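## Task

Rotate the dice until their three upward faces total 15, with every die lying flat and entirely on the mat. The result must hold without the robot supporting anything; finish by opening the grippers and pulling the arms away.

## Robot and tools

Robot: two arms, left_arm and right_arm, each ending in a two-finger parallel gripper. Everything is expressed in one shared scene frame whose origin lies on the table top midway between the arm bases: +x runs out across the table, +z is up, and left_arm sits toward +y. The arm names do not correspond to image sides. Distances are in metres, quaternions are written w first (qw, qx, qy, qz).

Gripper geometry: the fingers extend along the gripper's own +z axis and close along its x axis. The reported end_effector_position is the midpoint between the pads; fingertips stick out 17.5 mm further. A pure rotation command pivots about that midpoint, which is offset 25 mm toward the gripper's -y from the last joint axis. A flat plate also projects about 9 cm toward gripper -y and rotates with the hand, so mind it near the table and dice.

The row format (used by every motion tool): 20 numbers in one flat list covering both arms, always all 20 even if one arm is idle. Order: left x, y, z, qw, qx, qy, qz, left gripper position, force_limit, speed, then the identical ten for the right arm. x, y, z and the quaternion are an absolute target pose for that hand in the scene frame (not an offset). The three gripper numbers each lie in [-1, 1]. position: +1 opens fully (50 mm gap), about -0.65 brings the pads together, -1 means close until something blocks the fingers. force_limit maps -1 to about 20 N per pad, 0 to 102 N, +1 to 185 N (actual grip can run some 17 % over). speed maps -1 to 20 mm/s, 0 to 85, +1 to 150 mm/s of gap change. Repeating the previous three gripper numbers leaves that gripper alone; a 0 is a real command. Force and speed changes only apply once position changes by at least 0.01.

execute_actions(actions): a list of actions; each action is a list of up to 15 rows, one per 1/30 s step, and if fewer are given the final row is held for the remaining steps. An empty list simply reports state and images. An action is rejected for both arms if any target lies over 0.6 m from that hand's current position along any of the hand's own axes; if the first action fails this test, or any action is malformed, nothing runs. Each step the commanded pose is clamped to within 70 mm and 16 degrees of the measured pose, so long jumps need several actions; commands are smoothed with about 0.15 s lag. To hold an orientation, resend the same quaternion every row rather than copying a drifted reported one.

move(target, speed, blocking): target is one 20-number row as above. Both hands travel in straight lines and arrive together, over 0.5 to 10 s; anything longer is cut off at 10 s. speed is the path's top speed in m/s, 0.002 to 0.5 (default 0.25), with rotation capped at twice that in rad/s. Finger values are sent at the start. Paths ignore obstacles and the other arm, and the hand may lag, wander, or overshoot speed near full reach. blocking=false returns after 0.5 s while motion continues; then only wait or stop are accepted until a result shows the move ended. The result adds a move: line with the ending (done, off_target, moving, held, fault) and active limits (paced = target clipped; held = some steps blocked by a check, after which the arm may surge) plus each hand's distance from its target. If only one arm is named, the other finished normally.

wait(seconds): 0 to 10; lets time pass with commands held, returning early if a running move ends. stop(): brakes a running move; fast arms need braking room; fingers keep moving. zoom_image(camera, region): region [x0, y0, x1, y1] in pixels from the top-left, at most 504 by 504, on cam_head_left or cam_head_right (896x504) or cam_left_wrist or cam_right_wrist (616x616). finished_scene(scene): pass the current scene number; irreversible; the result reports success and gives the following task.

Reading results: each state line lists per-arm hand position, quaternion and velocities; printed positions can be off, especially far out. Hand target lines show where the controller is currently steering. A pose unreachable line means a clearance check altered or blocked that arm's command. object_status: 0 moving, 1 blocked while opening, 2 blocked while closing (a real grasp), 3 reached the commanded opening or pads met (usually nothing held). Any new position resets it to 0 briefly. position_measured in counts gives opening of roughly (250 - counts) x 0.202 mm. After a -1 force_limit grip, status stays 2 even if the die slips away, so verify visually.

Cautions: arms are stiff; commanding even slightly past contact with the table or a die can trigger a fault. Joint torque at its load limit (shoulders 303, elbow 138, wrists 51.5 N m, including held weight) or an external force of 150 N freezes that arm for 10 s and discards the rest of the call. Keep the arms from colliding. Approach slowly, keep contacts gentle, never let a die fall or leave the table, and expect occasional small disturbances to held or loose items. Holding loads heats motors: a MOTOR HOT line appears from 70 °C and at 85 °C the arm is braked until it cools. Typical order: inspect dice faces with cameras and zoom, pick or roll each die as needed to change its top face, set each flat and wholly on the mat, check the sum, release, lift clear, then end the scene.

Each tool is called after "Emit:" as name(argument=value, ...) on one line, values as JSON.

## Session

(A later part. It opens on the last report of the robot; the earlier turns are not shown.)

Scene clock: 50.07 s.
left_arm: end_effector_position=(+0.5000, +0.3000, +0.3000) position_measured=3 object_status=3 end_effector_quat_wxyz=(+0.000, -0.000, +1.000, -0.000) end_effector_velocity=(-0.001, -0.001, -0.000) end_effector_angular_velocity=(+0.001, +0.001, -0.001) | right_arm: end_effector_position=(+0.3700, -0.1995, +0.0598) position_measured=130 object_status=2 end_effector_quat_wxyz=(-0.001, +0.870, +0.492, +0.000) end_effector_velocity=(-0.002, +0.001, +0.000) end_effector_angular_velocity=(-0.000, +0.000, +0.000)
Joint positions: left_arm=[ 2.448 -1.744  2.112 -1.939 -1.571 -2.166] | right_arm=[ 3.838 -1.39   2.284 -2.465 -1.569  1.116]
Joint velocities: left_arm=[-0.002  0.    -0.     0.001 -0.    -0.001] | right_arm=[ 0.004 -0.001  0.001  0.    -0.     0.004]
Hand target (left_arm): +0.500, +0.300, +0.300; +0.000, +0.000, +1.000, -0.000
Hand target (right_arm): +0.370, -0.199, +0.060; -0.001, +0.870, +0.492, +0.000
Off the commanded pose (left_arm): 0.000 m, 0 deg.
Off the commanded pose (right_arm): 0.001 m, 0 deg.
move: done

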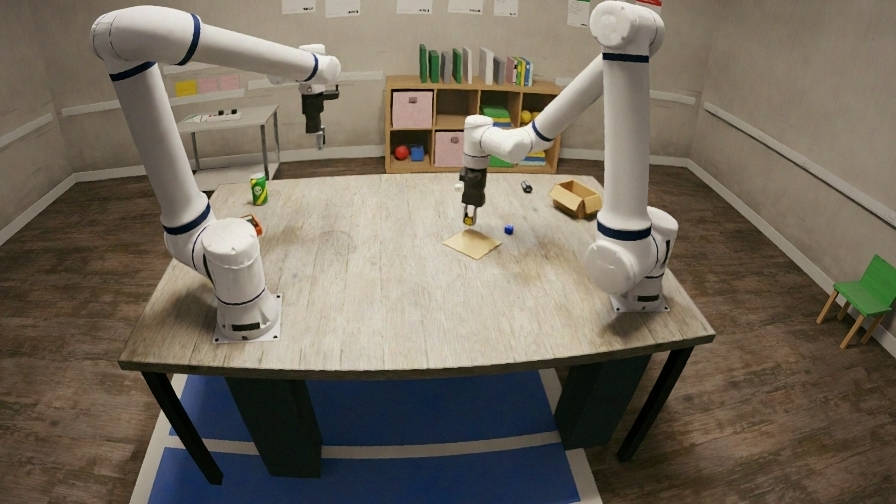

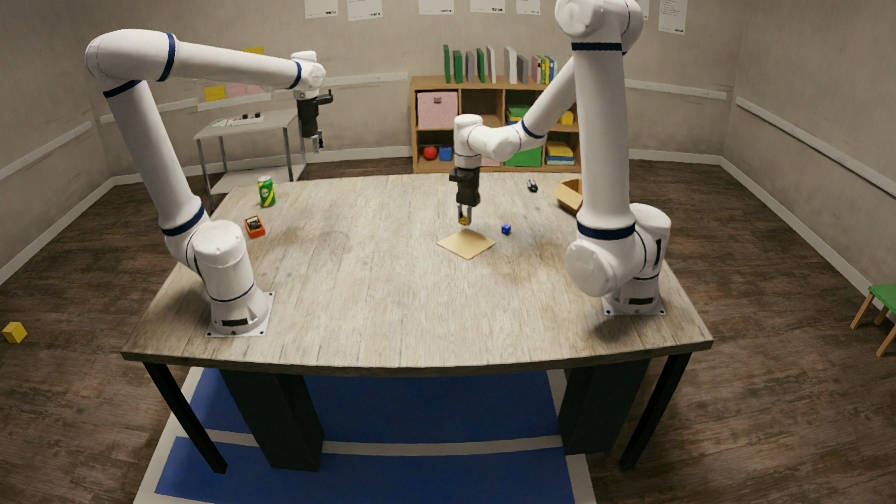

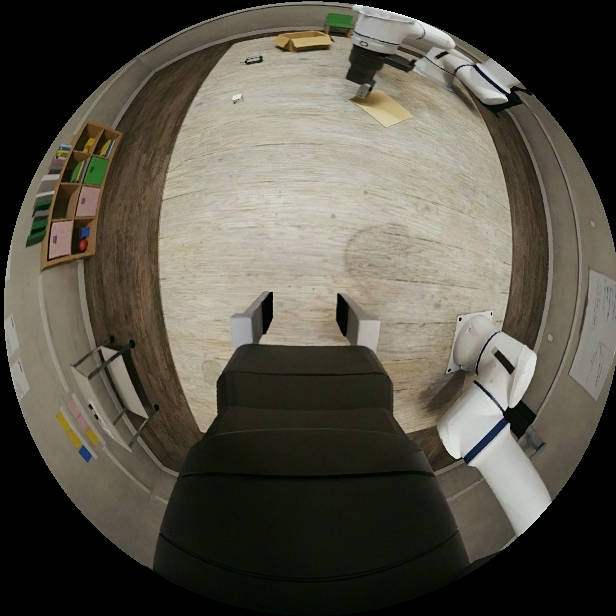

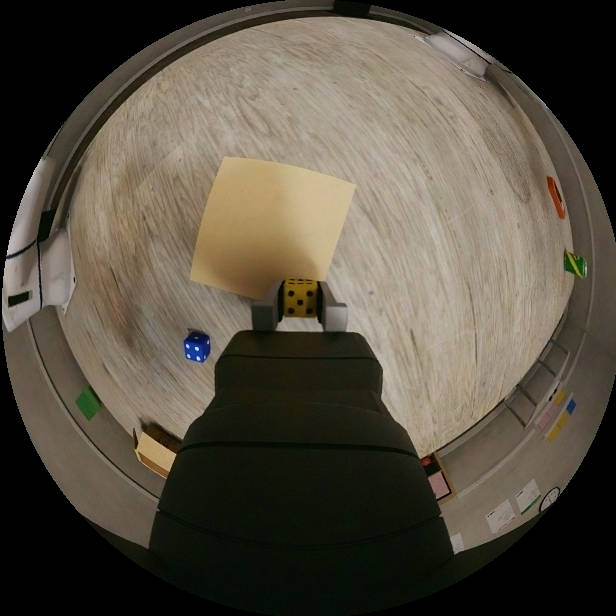

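Emit:
move(target=[0.5,0.3,0.3,0,0,1,0,1,-0.6,0,0.335,-0.195,0.06,0,0.870,0.492,0,-1,-0.6,0], speed=0.1)

Emit:
move(target=[0.5,0.3,0.3,0,0,1,0,1,-0.6,0,0.335,-0.195,0.0305,0,0.870,0.492,0,-1,-0.6,0], speed=0.04)

Emit:
move(target=[0.5,0.3,0.3,0,0,1,0,1,-0.6,0,0.335,-0.195,0.0305,0,0.870,0.492,0,0.5,-0.6,-1])

Emit:
move(target=[0.5,0.3,0.3,0,0,1,0,1,-0.6,0,0.335,-0.195,0.12,0,0.870,0.492,0,0.5,-0.6,-1], speed=0.1)

Emit:
move(target=[0.5,0.3,0.3,0,0,1,0,1,-0.6,0,0.39,-0.335,0.07,0,0.910,0.415,0,1,-0.6,0])

Scene clock: 73.90 s.
left_arm: end_effector_position=(+0.5000, +0.3000, +0.3000) position_measured=3 object_status=3 end_effector_quat_wxyz=(-0.000, -0.000, +1.000, +0.000) end_effector_velocity=(-0.001, -0.000, -0.000) end_effector_angular_velocity=(-0.000, +0.002, +0.000) | right_arm: end_effector_position=(+0.3352, -0.1950, +0.0600) position_measured=130 object_status=2 end_effector_quat_wxyz=(-0.000, +0.870, +0.492, -0.000) end_effector_velocity=(-0.002, +0.000, +0.000) end_effector_angular_velocity=(+0.001, -0.001, -0.000)
Joint positions: left_arm=[ 2.448 -1.744  2.112 -1.939 -1.571 -2.166] | right_arm=[ 3.879 -1.416  2.317 -2.471 -1.571  1.158]
Joint velocities: left_arm=[-0.     0.    -0.     0.001 -0.001 -0.   ] | right_arm=[ 0.003 -0.002  0.002 -0.001  0.     0.003]
Hand target (left_arm): +0.500, +0.300, +0.300; +0.000, +0.000, +1.000, -0.000
Hand target (right_arm): +0.335, -0.195, +0.060; -0.000, +0.870, +0.492, -0.000
Off the commanded pose (left_arm): 0.000 m, 0 deg.
Off the commanded pose (right_arm): 0.000 m, 0 deg.
move: done

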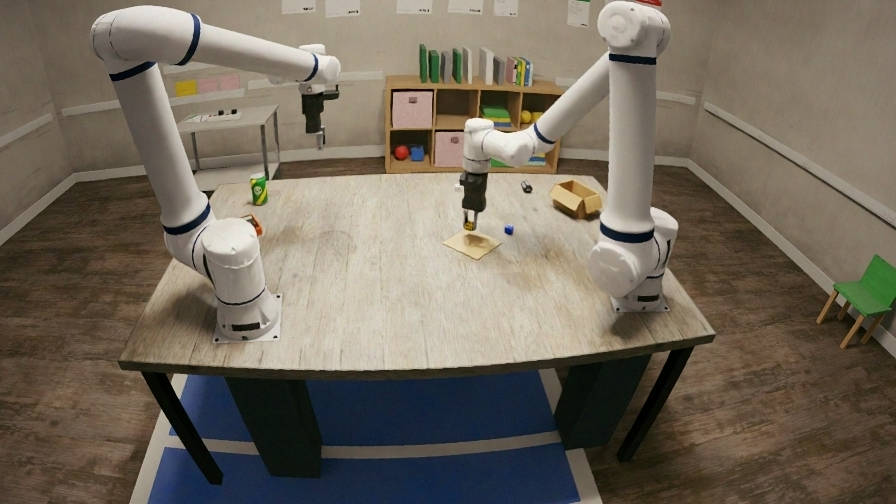

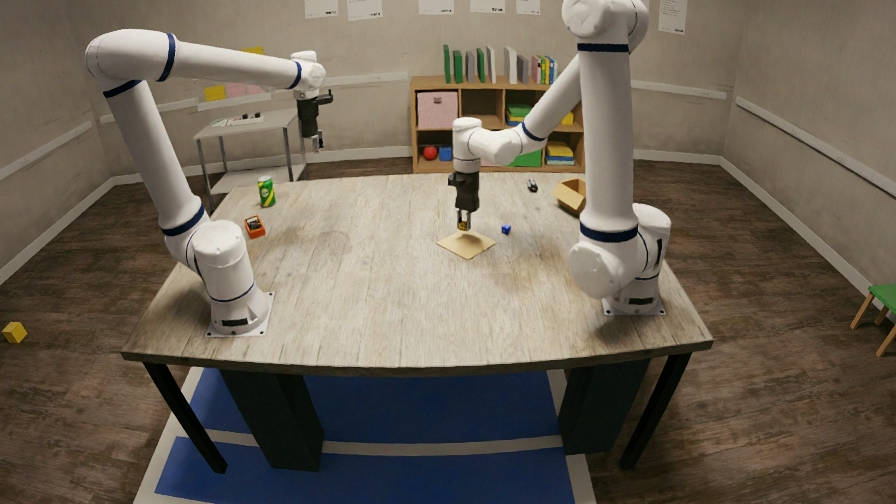

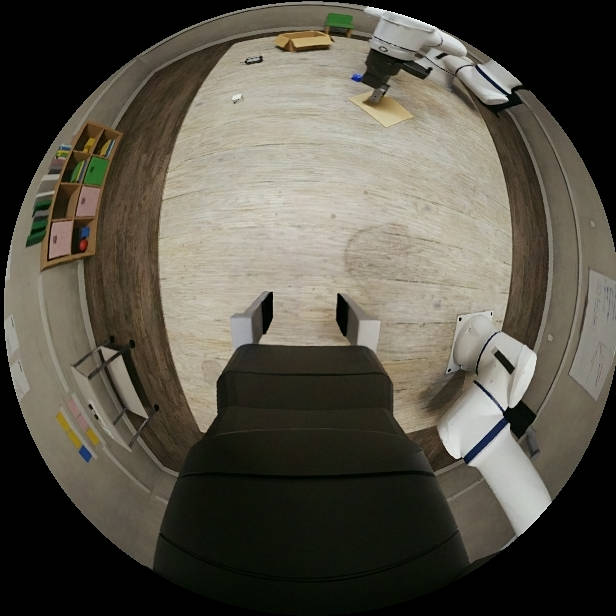

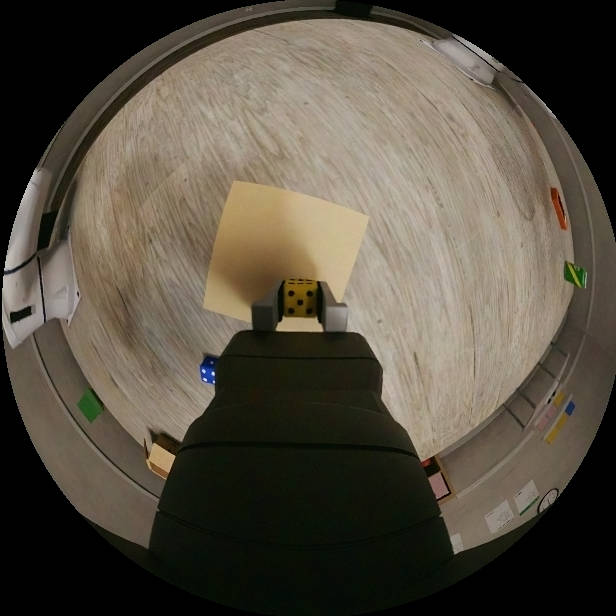

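Scene clock: 74.97 s.
left_arm: end_effector_position=(+0.5000, +0.3000, +0.3000) position_measured=3 object_status=3 end_effector_quat_wxyz=(-0.000, +0.000, +1.000, +0.000) end_effector_velocity=(+0.000, +0.001, -0.000) end_effector_angular_velocity=(+0.001, -0.000, +0.001) | right_arm: end_effector_position=(+0.3351, -0.1950, +0.0308) position_measured=130 object_status=2 end_effector_quat_wxyz=(-0.000, +0.870, +0.492, -0.000) end_effector_velocity=(-0.001, -0.000, -0.003) end_effector_angular_velocity=(-0.001, +0.001, +0.000)
Joint positions: left_arm=[ 2.448 -1.744  2.112 -1.939 -1.571 -2.166] | right_arm=[ 3.879 -1.364  2.333 -2.54  -1.571  1.158]
Joint velocities: left_arm=[ 0.001  0.     0.     0.     0.001 -0.   ] | right_arm=[ 0.     0.006  0.001 -0.005  0.     0.   ]
Hand target (left_arm): +0.500, +0.300, +0.300; +0.000, -0.000, +1.000, -0.000
Hand target (right_arm): +0.335, -0.195, +0.030; -0.000, +0.870, +0.492, -0.000
Off the commanded pose (left_arm): 0.000 m, 0 deg.
Off the commanded pose (right_arm): 0.000 m, 0 deg.
move: done

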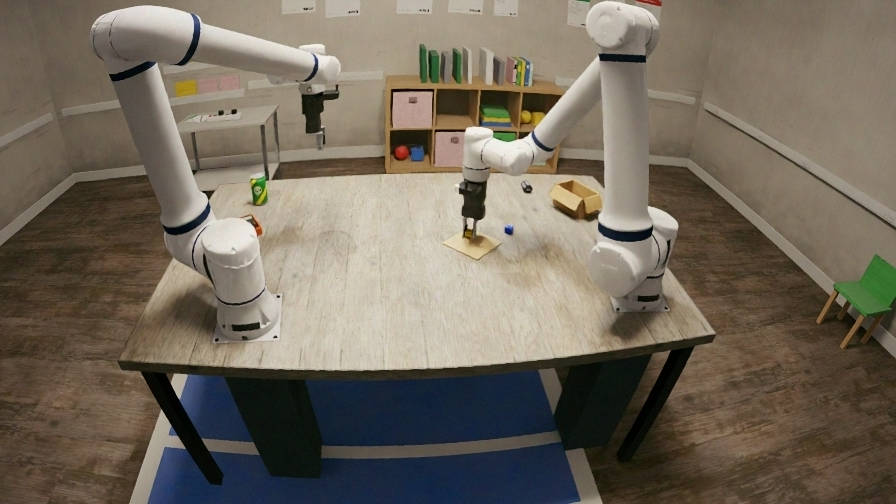

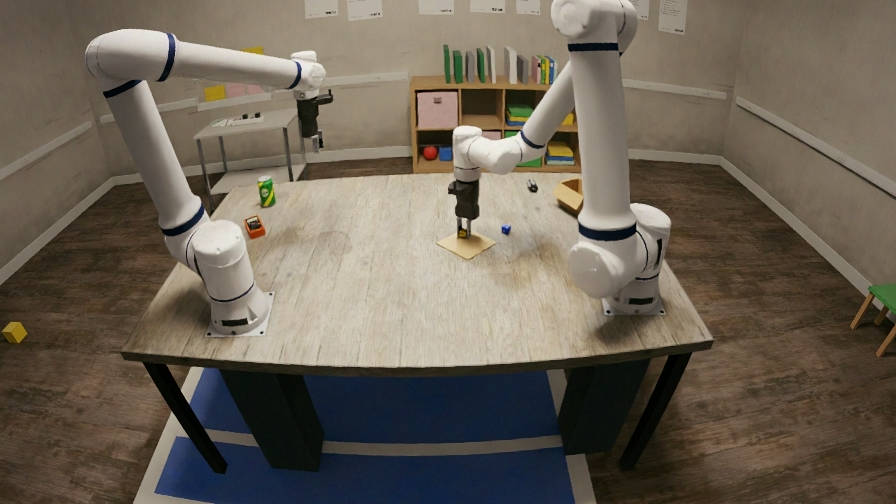

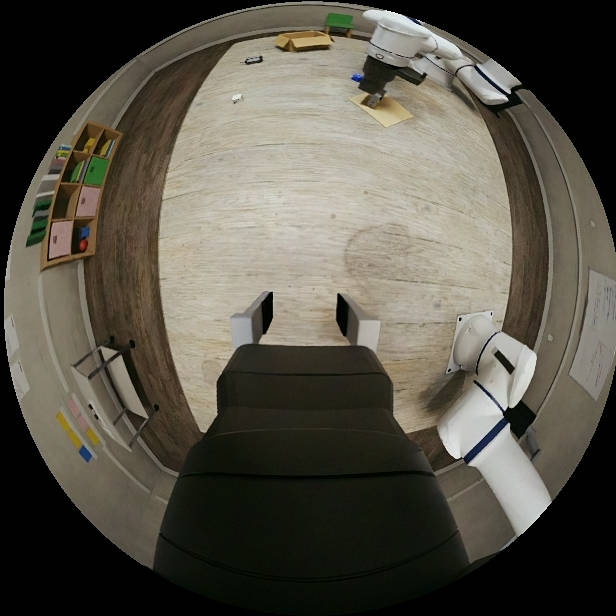

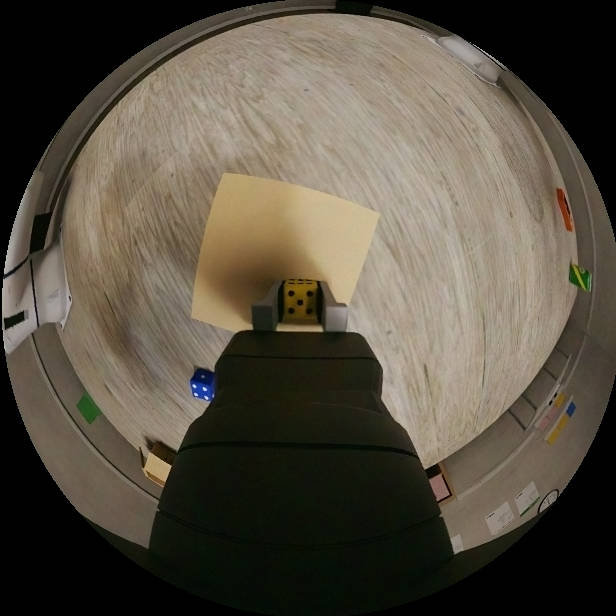

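Scene clock: 75.73 s.
left_arm: end_effector_position=(+0.5000, +0.3000, +0.3000) position_measured=3 object_status=3 end_effector_quat_wxyz=(-0.000, -0.000, +1.000, +0.000) end_effector_velocity=(-0.001, -0.001, -0.000) end_effector_angular_velocity=(-0.000, +0.001, -0.002) | right_arm: end_effector_position=(+0.3350, -0.1950, +0.0305) position_measured=78 object_status=3 end_effector_quat_wxyz=(+0.000, +0.870, +0.492, +0.000) end_effector_velocity=(+0.000, +0.001, +0.001) end_effector_angular_velocity=(+0.001, -0.001, +0.000)
Joint positions: left_arm=[ 2.448 -1.744  2.112 -1.939 -1.571 -2.166] | right_arm=[ 3.879 -1.364  2.334 -2.541 -1.571  1.158]
Joint velocities: left_arm=[-0.002  0.     0.     0.001 -0.001  0.   ] | right_arm=[ 0.    -0.001 -0.001 -0.     0.     0.   ]
Hand target (left_arm): +0.500, +0.300, +0.300; +0.000, -0.000, +1.000, -0.000
Hand target (right_arm): +0.335, -0.195, +0.030; -0.000, +0.870, +0.492, -0.000
Off the commanded pose (left_arm): 0.000 m, 0 deg.
Off the commanded pose (right_arm): 0.000 m, 0 deg.
move: done

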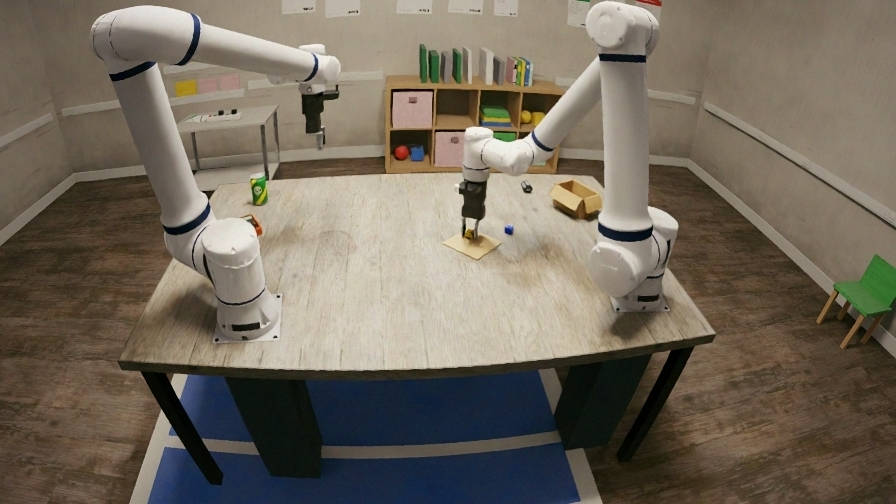

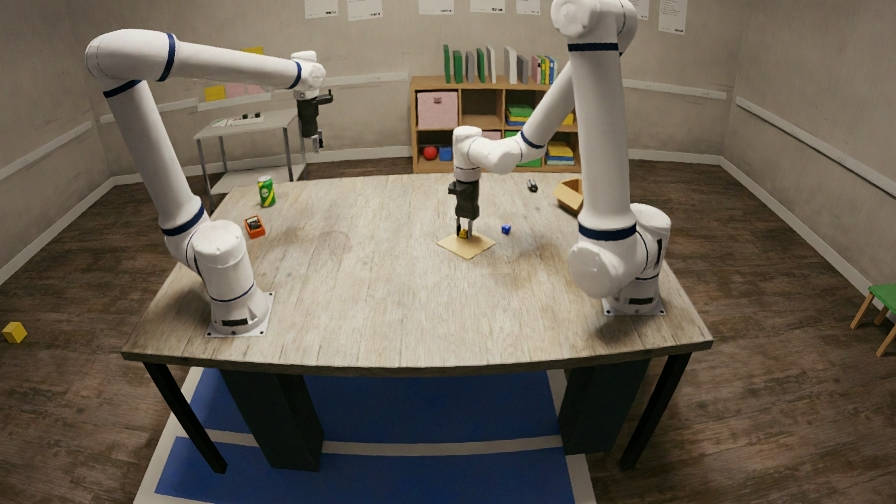

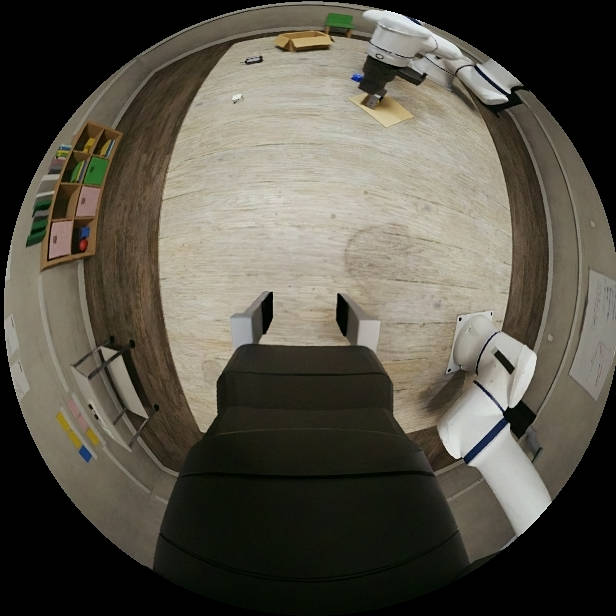

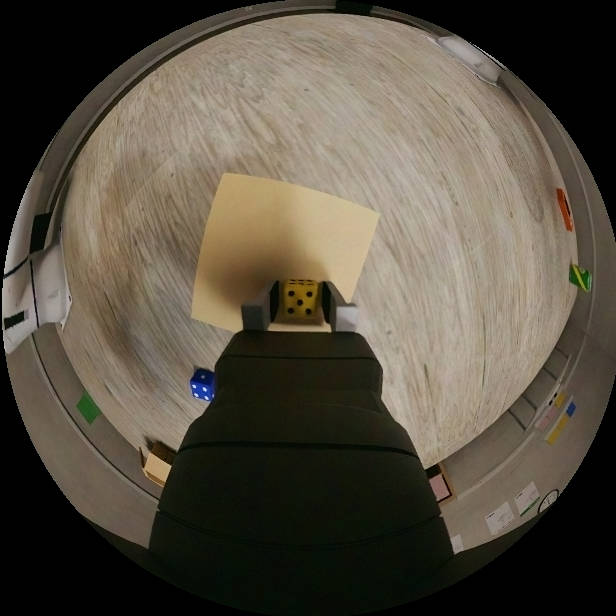

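Scene clock: 77.10 s.
left_arm: end_effector_position=(+0.5000, +0.3000, +0.3000) position_measured=3 object_status=3 end_effector_quat_wxyz=(-0.000, -0.000, +1.000, +0.000) end_effector_velocity=(-0.000, -0.000, -0.000) end_effector_angular_velocity=(+0.001, +0.000, -0.002) | right_arm: end_effector_position=(+0.3347, -0.1951, +0.1198) position_measured=78 object_status=3 end_effector_quat_wxyz=(+0.000, +0.870, +0.492, +0.000) end_effector_velocity=(-0.000, -0.000, +0.003) end_effector_angular_velocity=(+0.000, -0.000, +0.000)
Joint positions: left_arm=[ 2.448 -1.744  2.112 -1.939 -1.571 -2.166] | right_arm=[ 3.879 -1.513  2.274 -2.332 -1.571  1.158]
Joint velocities: left_arm=[-0.001 -0.     0.     0.001  0.001  0.001] | right_arm=[-0.    -0.004 -0.001  0.006 -0.    -0.001]
Hand target (left_arm): +0.500, +0.300, +0.300; +0.000, -0.000, +1.000, -0.000
Hand target (right_arm): +0.335, -0.195, +0.120; -0.000, +0.870, +0.492, +0.000
Off the commanded pose (left_arm): 0.000 m, 0 deg.
Off the commanded pose (right_arm): 0.000 m, 0 deg.
move: done

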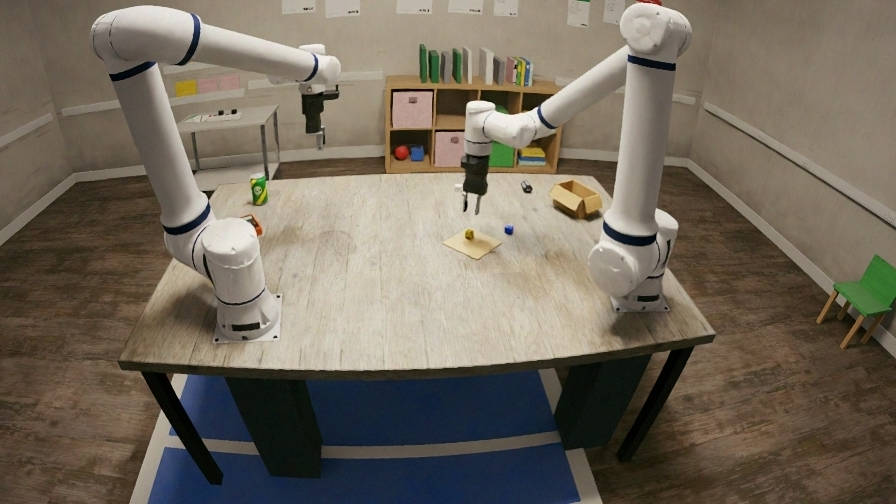

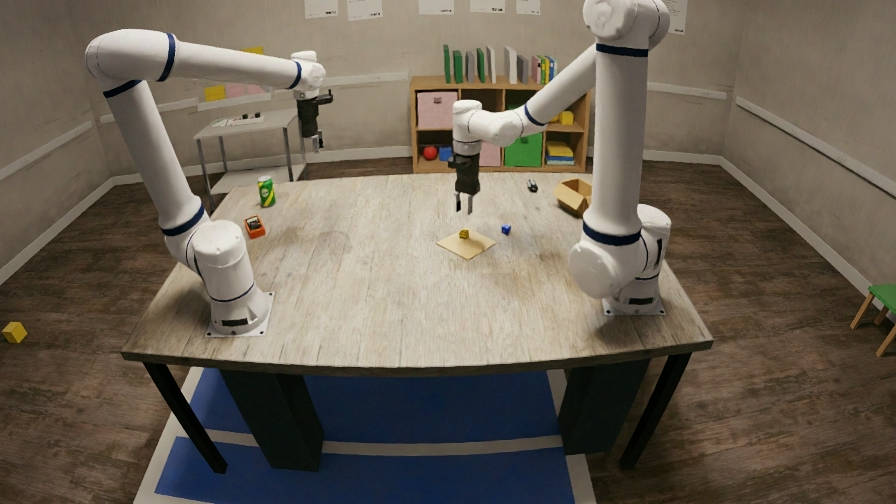

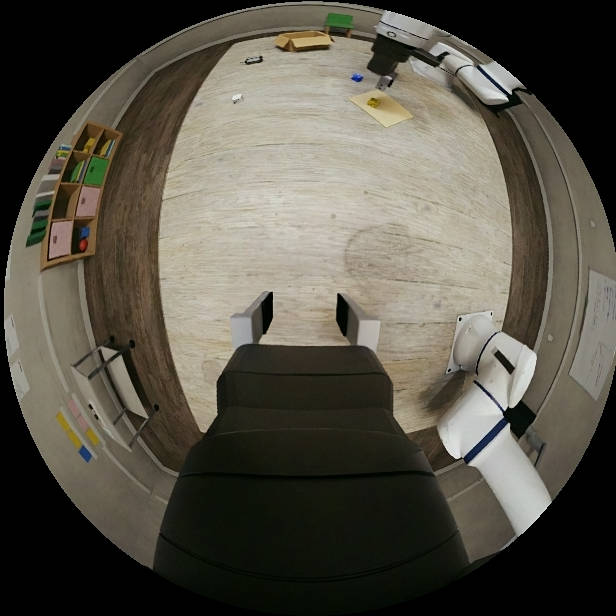

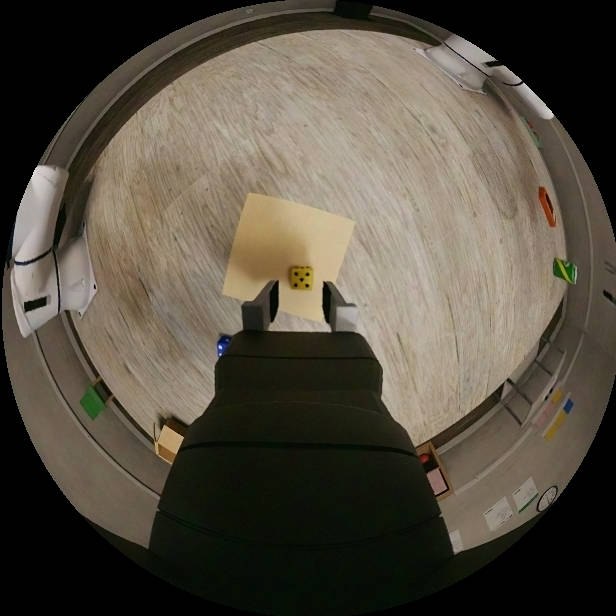

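Scene clock: 78.33 s.
left_arm: end_effector_position=(+0.5000, +0.3000, +0.3000) position_measured=3 object_status=3 end_effector_quat_wxyz=(-0.000, -0.000, +1.000, +0.000) end_effector_velocity=(+0.000, +0.001, -0.000) end_effector_angular_velocity=(+0.001, +0.001, +0.001) | right_arm: end_effector_position=(+0.3902, -0.3351, +0.0699) position_measured=3 object_status=3 end_effector_quat_wxyz=(+0.001, +0.910, +0.415, +0.000) end_effector_velocity=(-0.000, -0.002, -0.001) end_effector_angular_velocity=(+0.000, +0.002, -0.003)
Joint positions: left_arm=[ 2.448 -1.744  2.112 -1.939 -1.571 -2.166] | right_arm=[ 3.594 -1.537  2.429 -2.463 -1.572  1.046]
Joint velocities: left_arm=[ 0.002 -0.     0.     0.001  0.     0.001] | right_arm=[-0.005 -0.     0.003 -0.002  0.001 -0.002]
Hand target (left_arm): +0.500, +0.300, +0.300; +0.000, -0.000, +1.000, -0.000
Hand target (right_arm): +0.390, -0.335, +0.070; +0.001, +0.910, +0.415, +0.000
Off the commanded pose (left_arm): 0.000 m, 0 deg.
Off the commanded pose (right_arm): 0.000 m, 0 deg.
move: done

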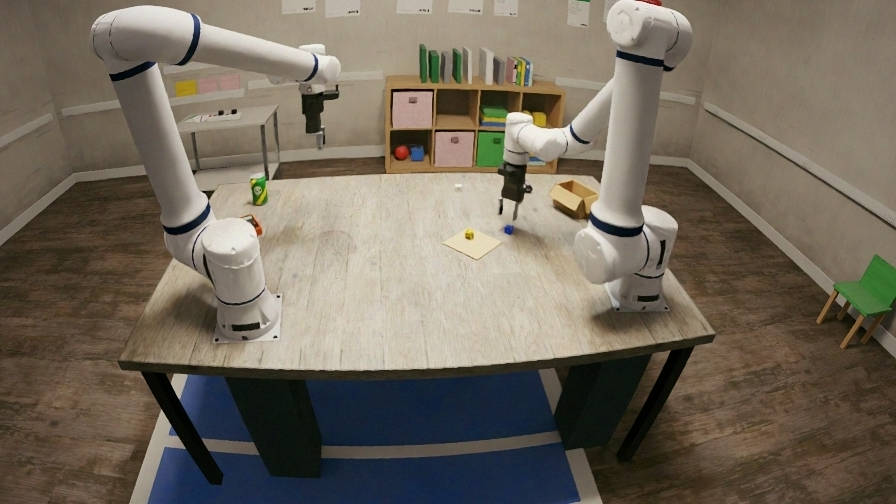

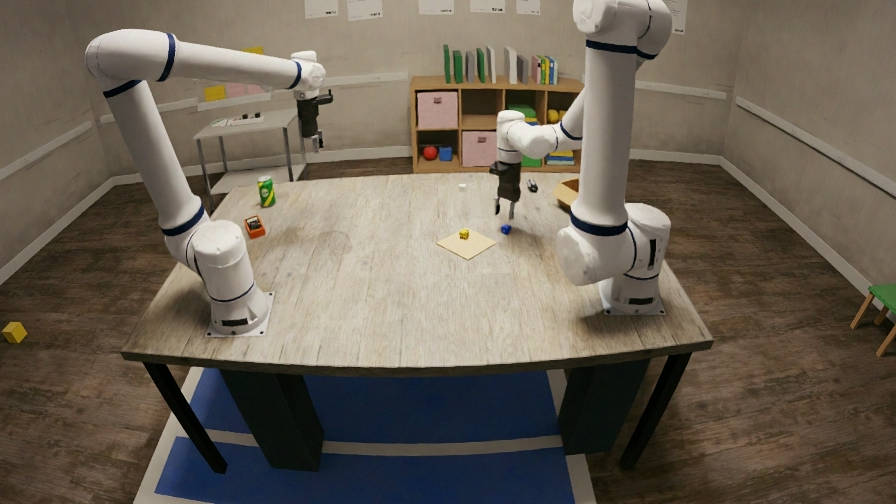

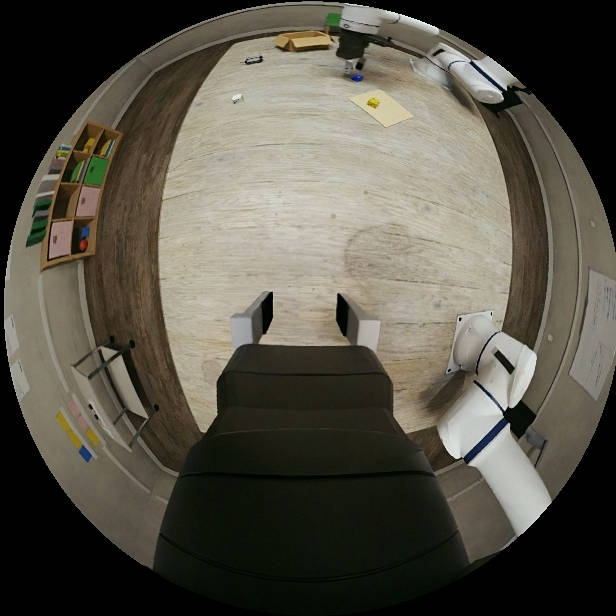

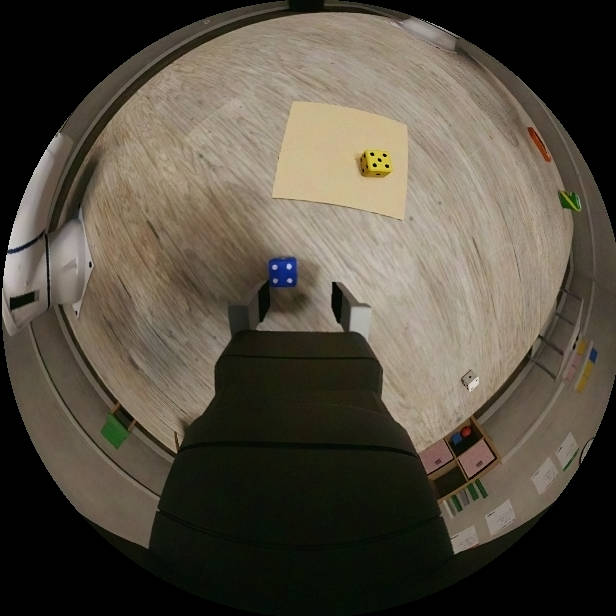

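Emit:
move(target=[0.5,0.3,0.3,0,0,1,0,1,-0.6,0,0.3705,-0.339,0.05,0,0.910,0.415,0,1,-0.6,0], speed=0.1)

Emit:
move(target=[0.5,0.3,0.3,0,0,1,0,1,-0.6,0,0.3705,-0.339,0.025,0,0.910,0.415,0,1,-0.6,0], speed=0.05)

Scene clock: 90.43 s.
left_arm: end_effector_position=(+0.5000, +0.3000, +0.3000) position_measured=3 object_status=3 end_effector_quat_wxyz=(-0.000, -0.000, +1.000, +0.000) end_effector_velocity=(-0.000, -0.001, -0.000) end_effector_angular_velocity=(+0.000, +0.000, -0.001) | right_arm: end_effector_position=(+0.3707, -0.3389, +0.0501) position_measured=3 object_status=3 end_effector_quat_wxyz=(-0.000, +0.910, +0.415, -0.000) end_effector_velocity=(-0.001, -0.000, -0.001) end_effector_angular_velocity=(+0.000, -0.000, -0.000)
Joint positions: left_arm=[ 2.448 -1.744  2.112 -1.939 -1.571 -2.166] | right_arm=[ 3.598 -1.525  2.474 -2.519 -1.571  1.051]
Joint velocities: left_arm=[-0.001  0.     0.     0.    -0.    -0.   ] | right_arm=[-0.     0.001  0.003 -0.005  0.     0.   ]
Hand target (left_arm): +0.500, +0.300, +0.300; +0.000, -0.000, +1.000, +0.000
Hand target (right_arm): +0.371, -0.339, +0.050; -0.000, +0.910, +0.415, -0.000
Off the commanded pose (left_arm): 0.000 m, 0 deg.
Off the commanded pose (right_arm): 0.000 m, 0 deg.
move: done

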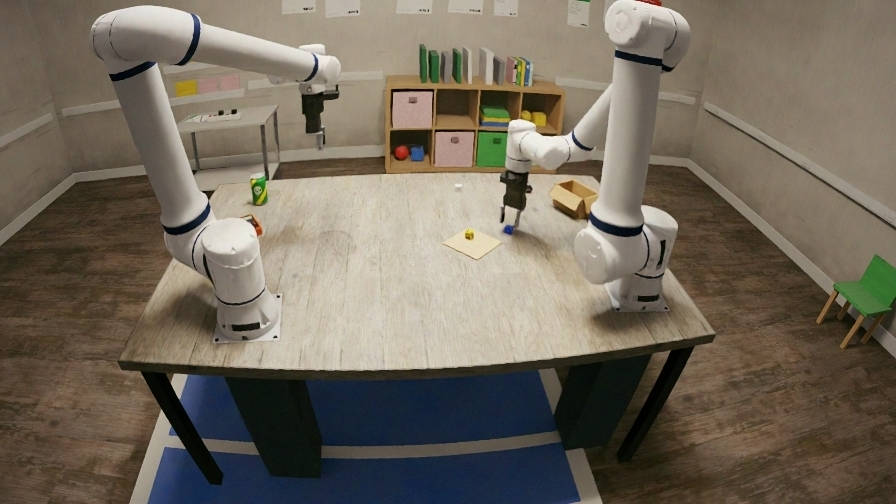

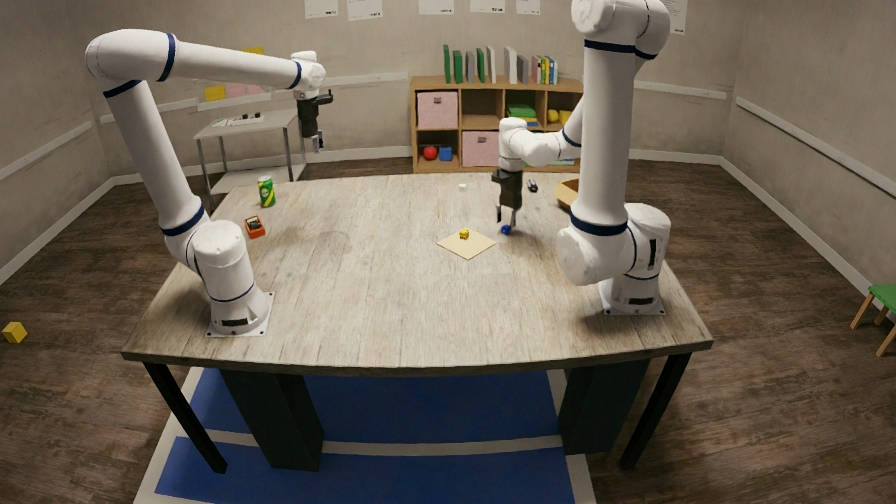

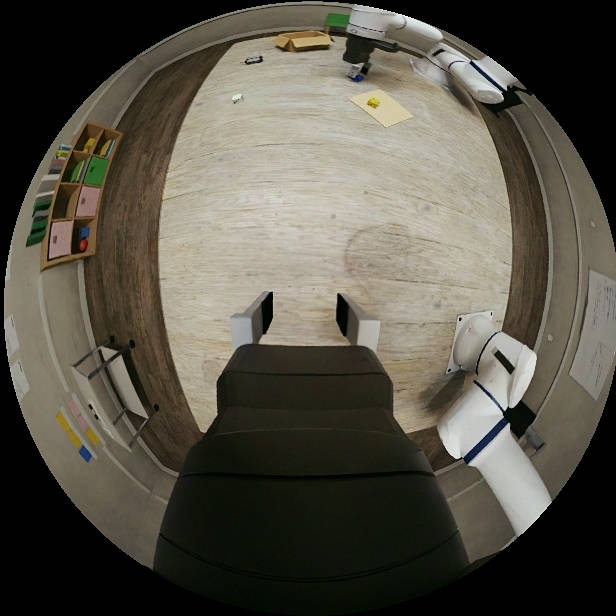

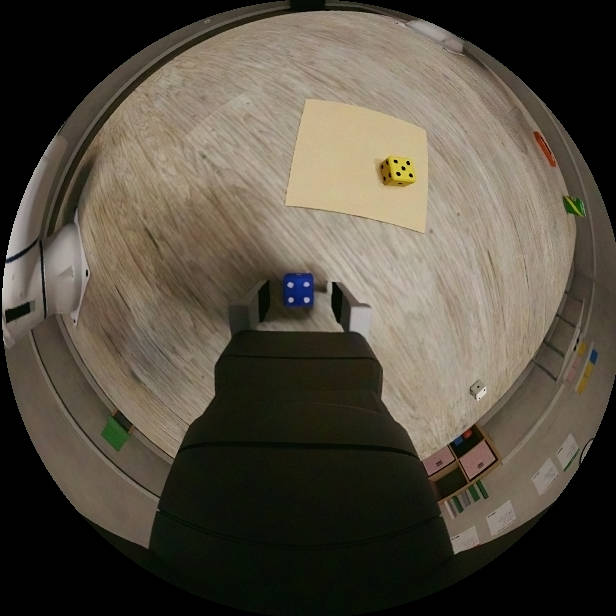

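Scene clock: 91.30 s.
left_arm: end_effector_position=(+0.5000, +0.3000, +0.3000) position_measured=3 object_status=3 end_effector_quat_wxyz=(-0.000, -0.000, +1.000, +0.000) end_effector_velocity=(-0.000, -0.000, -0.000) end_effector_angular_velocity=(-0.000, +0.001, +0.001) | right_arm: end_effector_position=(+0.3706, -0.3390, +0.0252) position_measured=3 object_status=3 end_effector_quat_wxyz=(-0.000, +0.910, +0.415, -0.000) end_effector_velocity=(+0.001, +0.000, -0.001) end_effector_angular_velocity=(+0.002, -0.005, -0.001)
Joint positions: left_arm=[ 2.448 -1.744  2.112 -1.939 -1.571 -2.166] | right_arm=[ 3.599 -1.471  2.49  -2.59  -1.571  1.051]
Joint velocities: left_arm=[-0.001 -0.     0.     0.001 -0.001 -0.002] | right_arm=[-0.     0.003  0.002 -0.01   0.     0.001]
Hand target (left_arm): +0.500, +0.300, +0.300; -0.000, -0.000, +1.000, -0.000
Hand target (right_arm): +0.371, -0.339, +0.025; -0.000, +0.910, +0.415, -0.000
Off the commanded pose (left_arm): 0.000 m, 0 deg.
Off the commanded pose (right_arm): 0.000 m, 0 deg.
move: done

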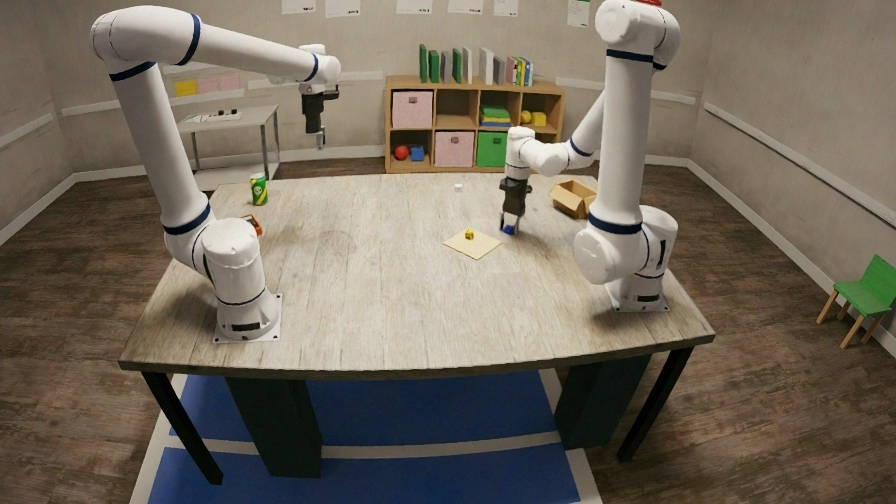

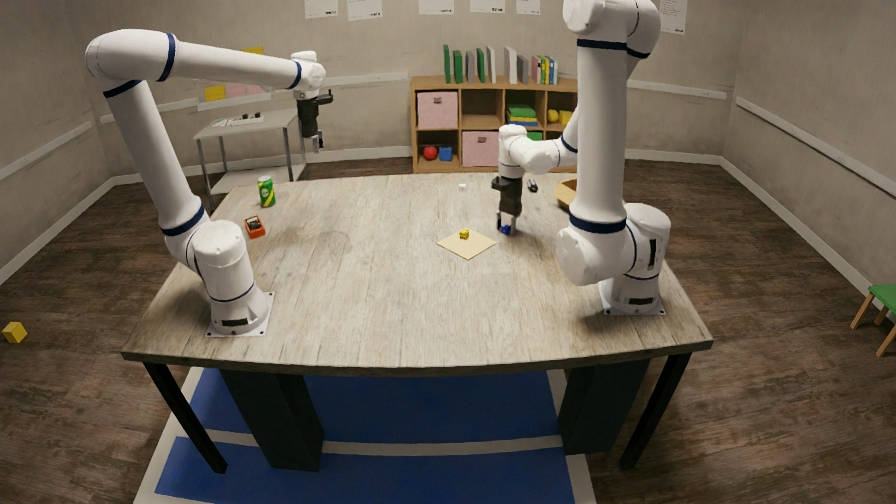

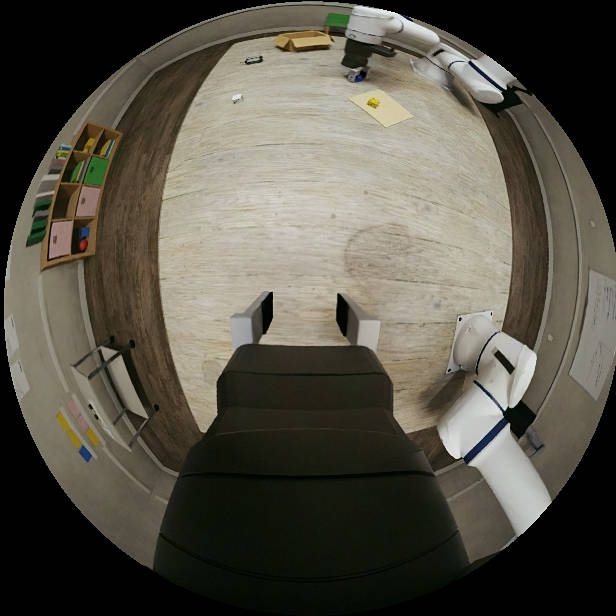

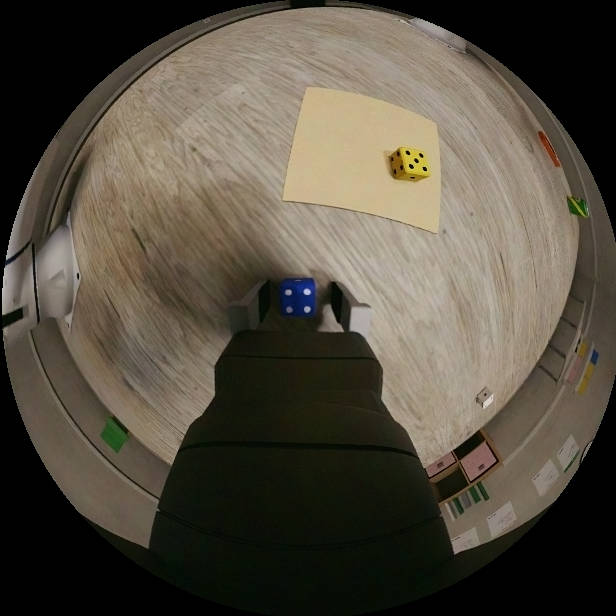

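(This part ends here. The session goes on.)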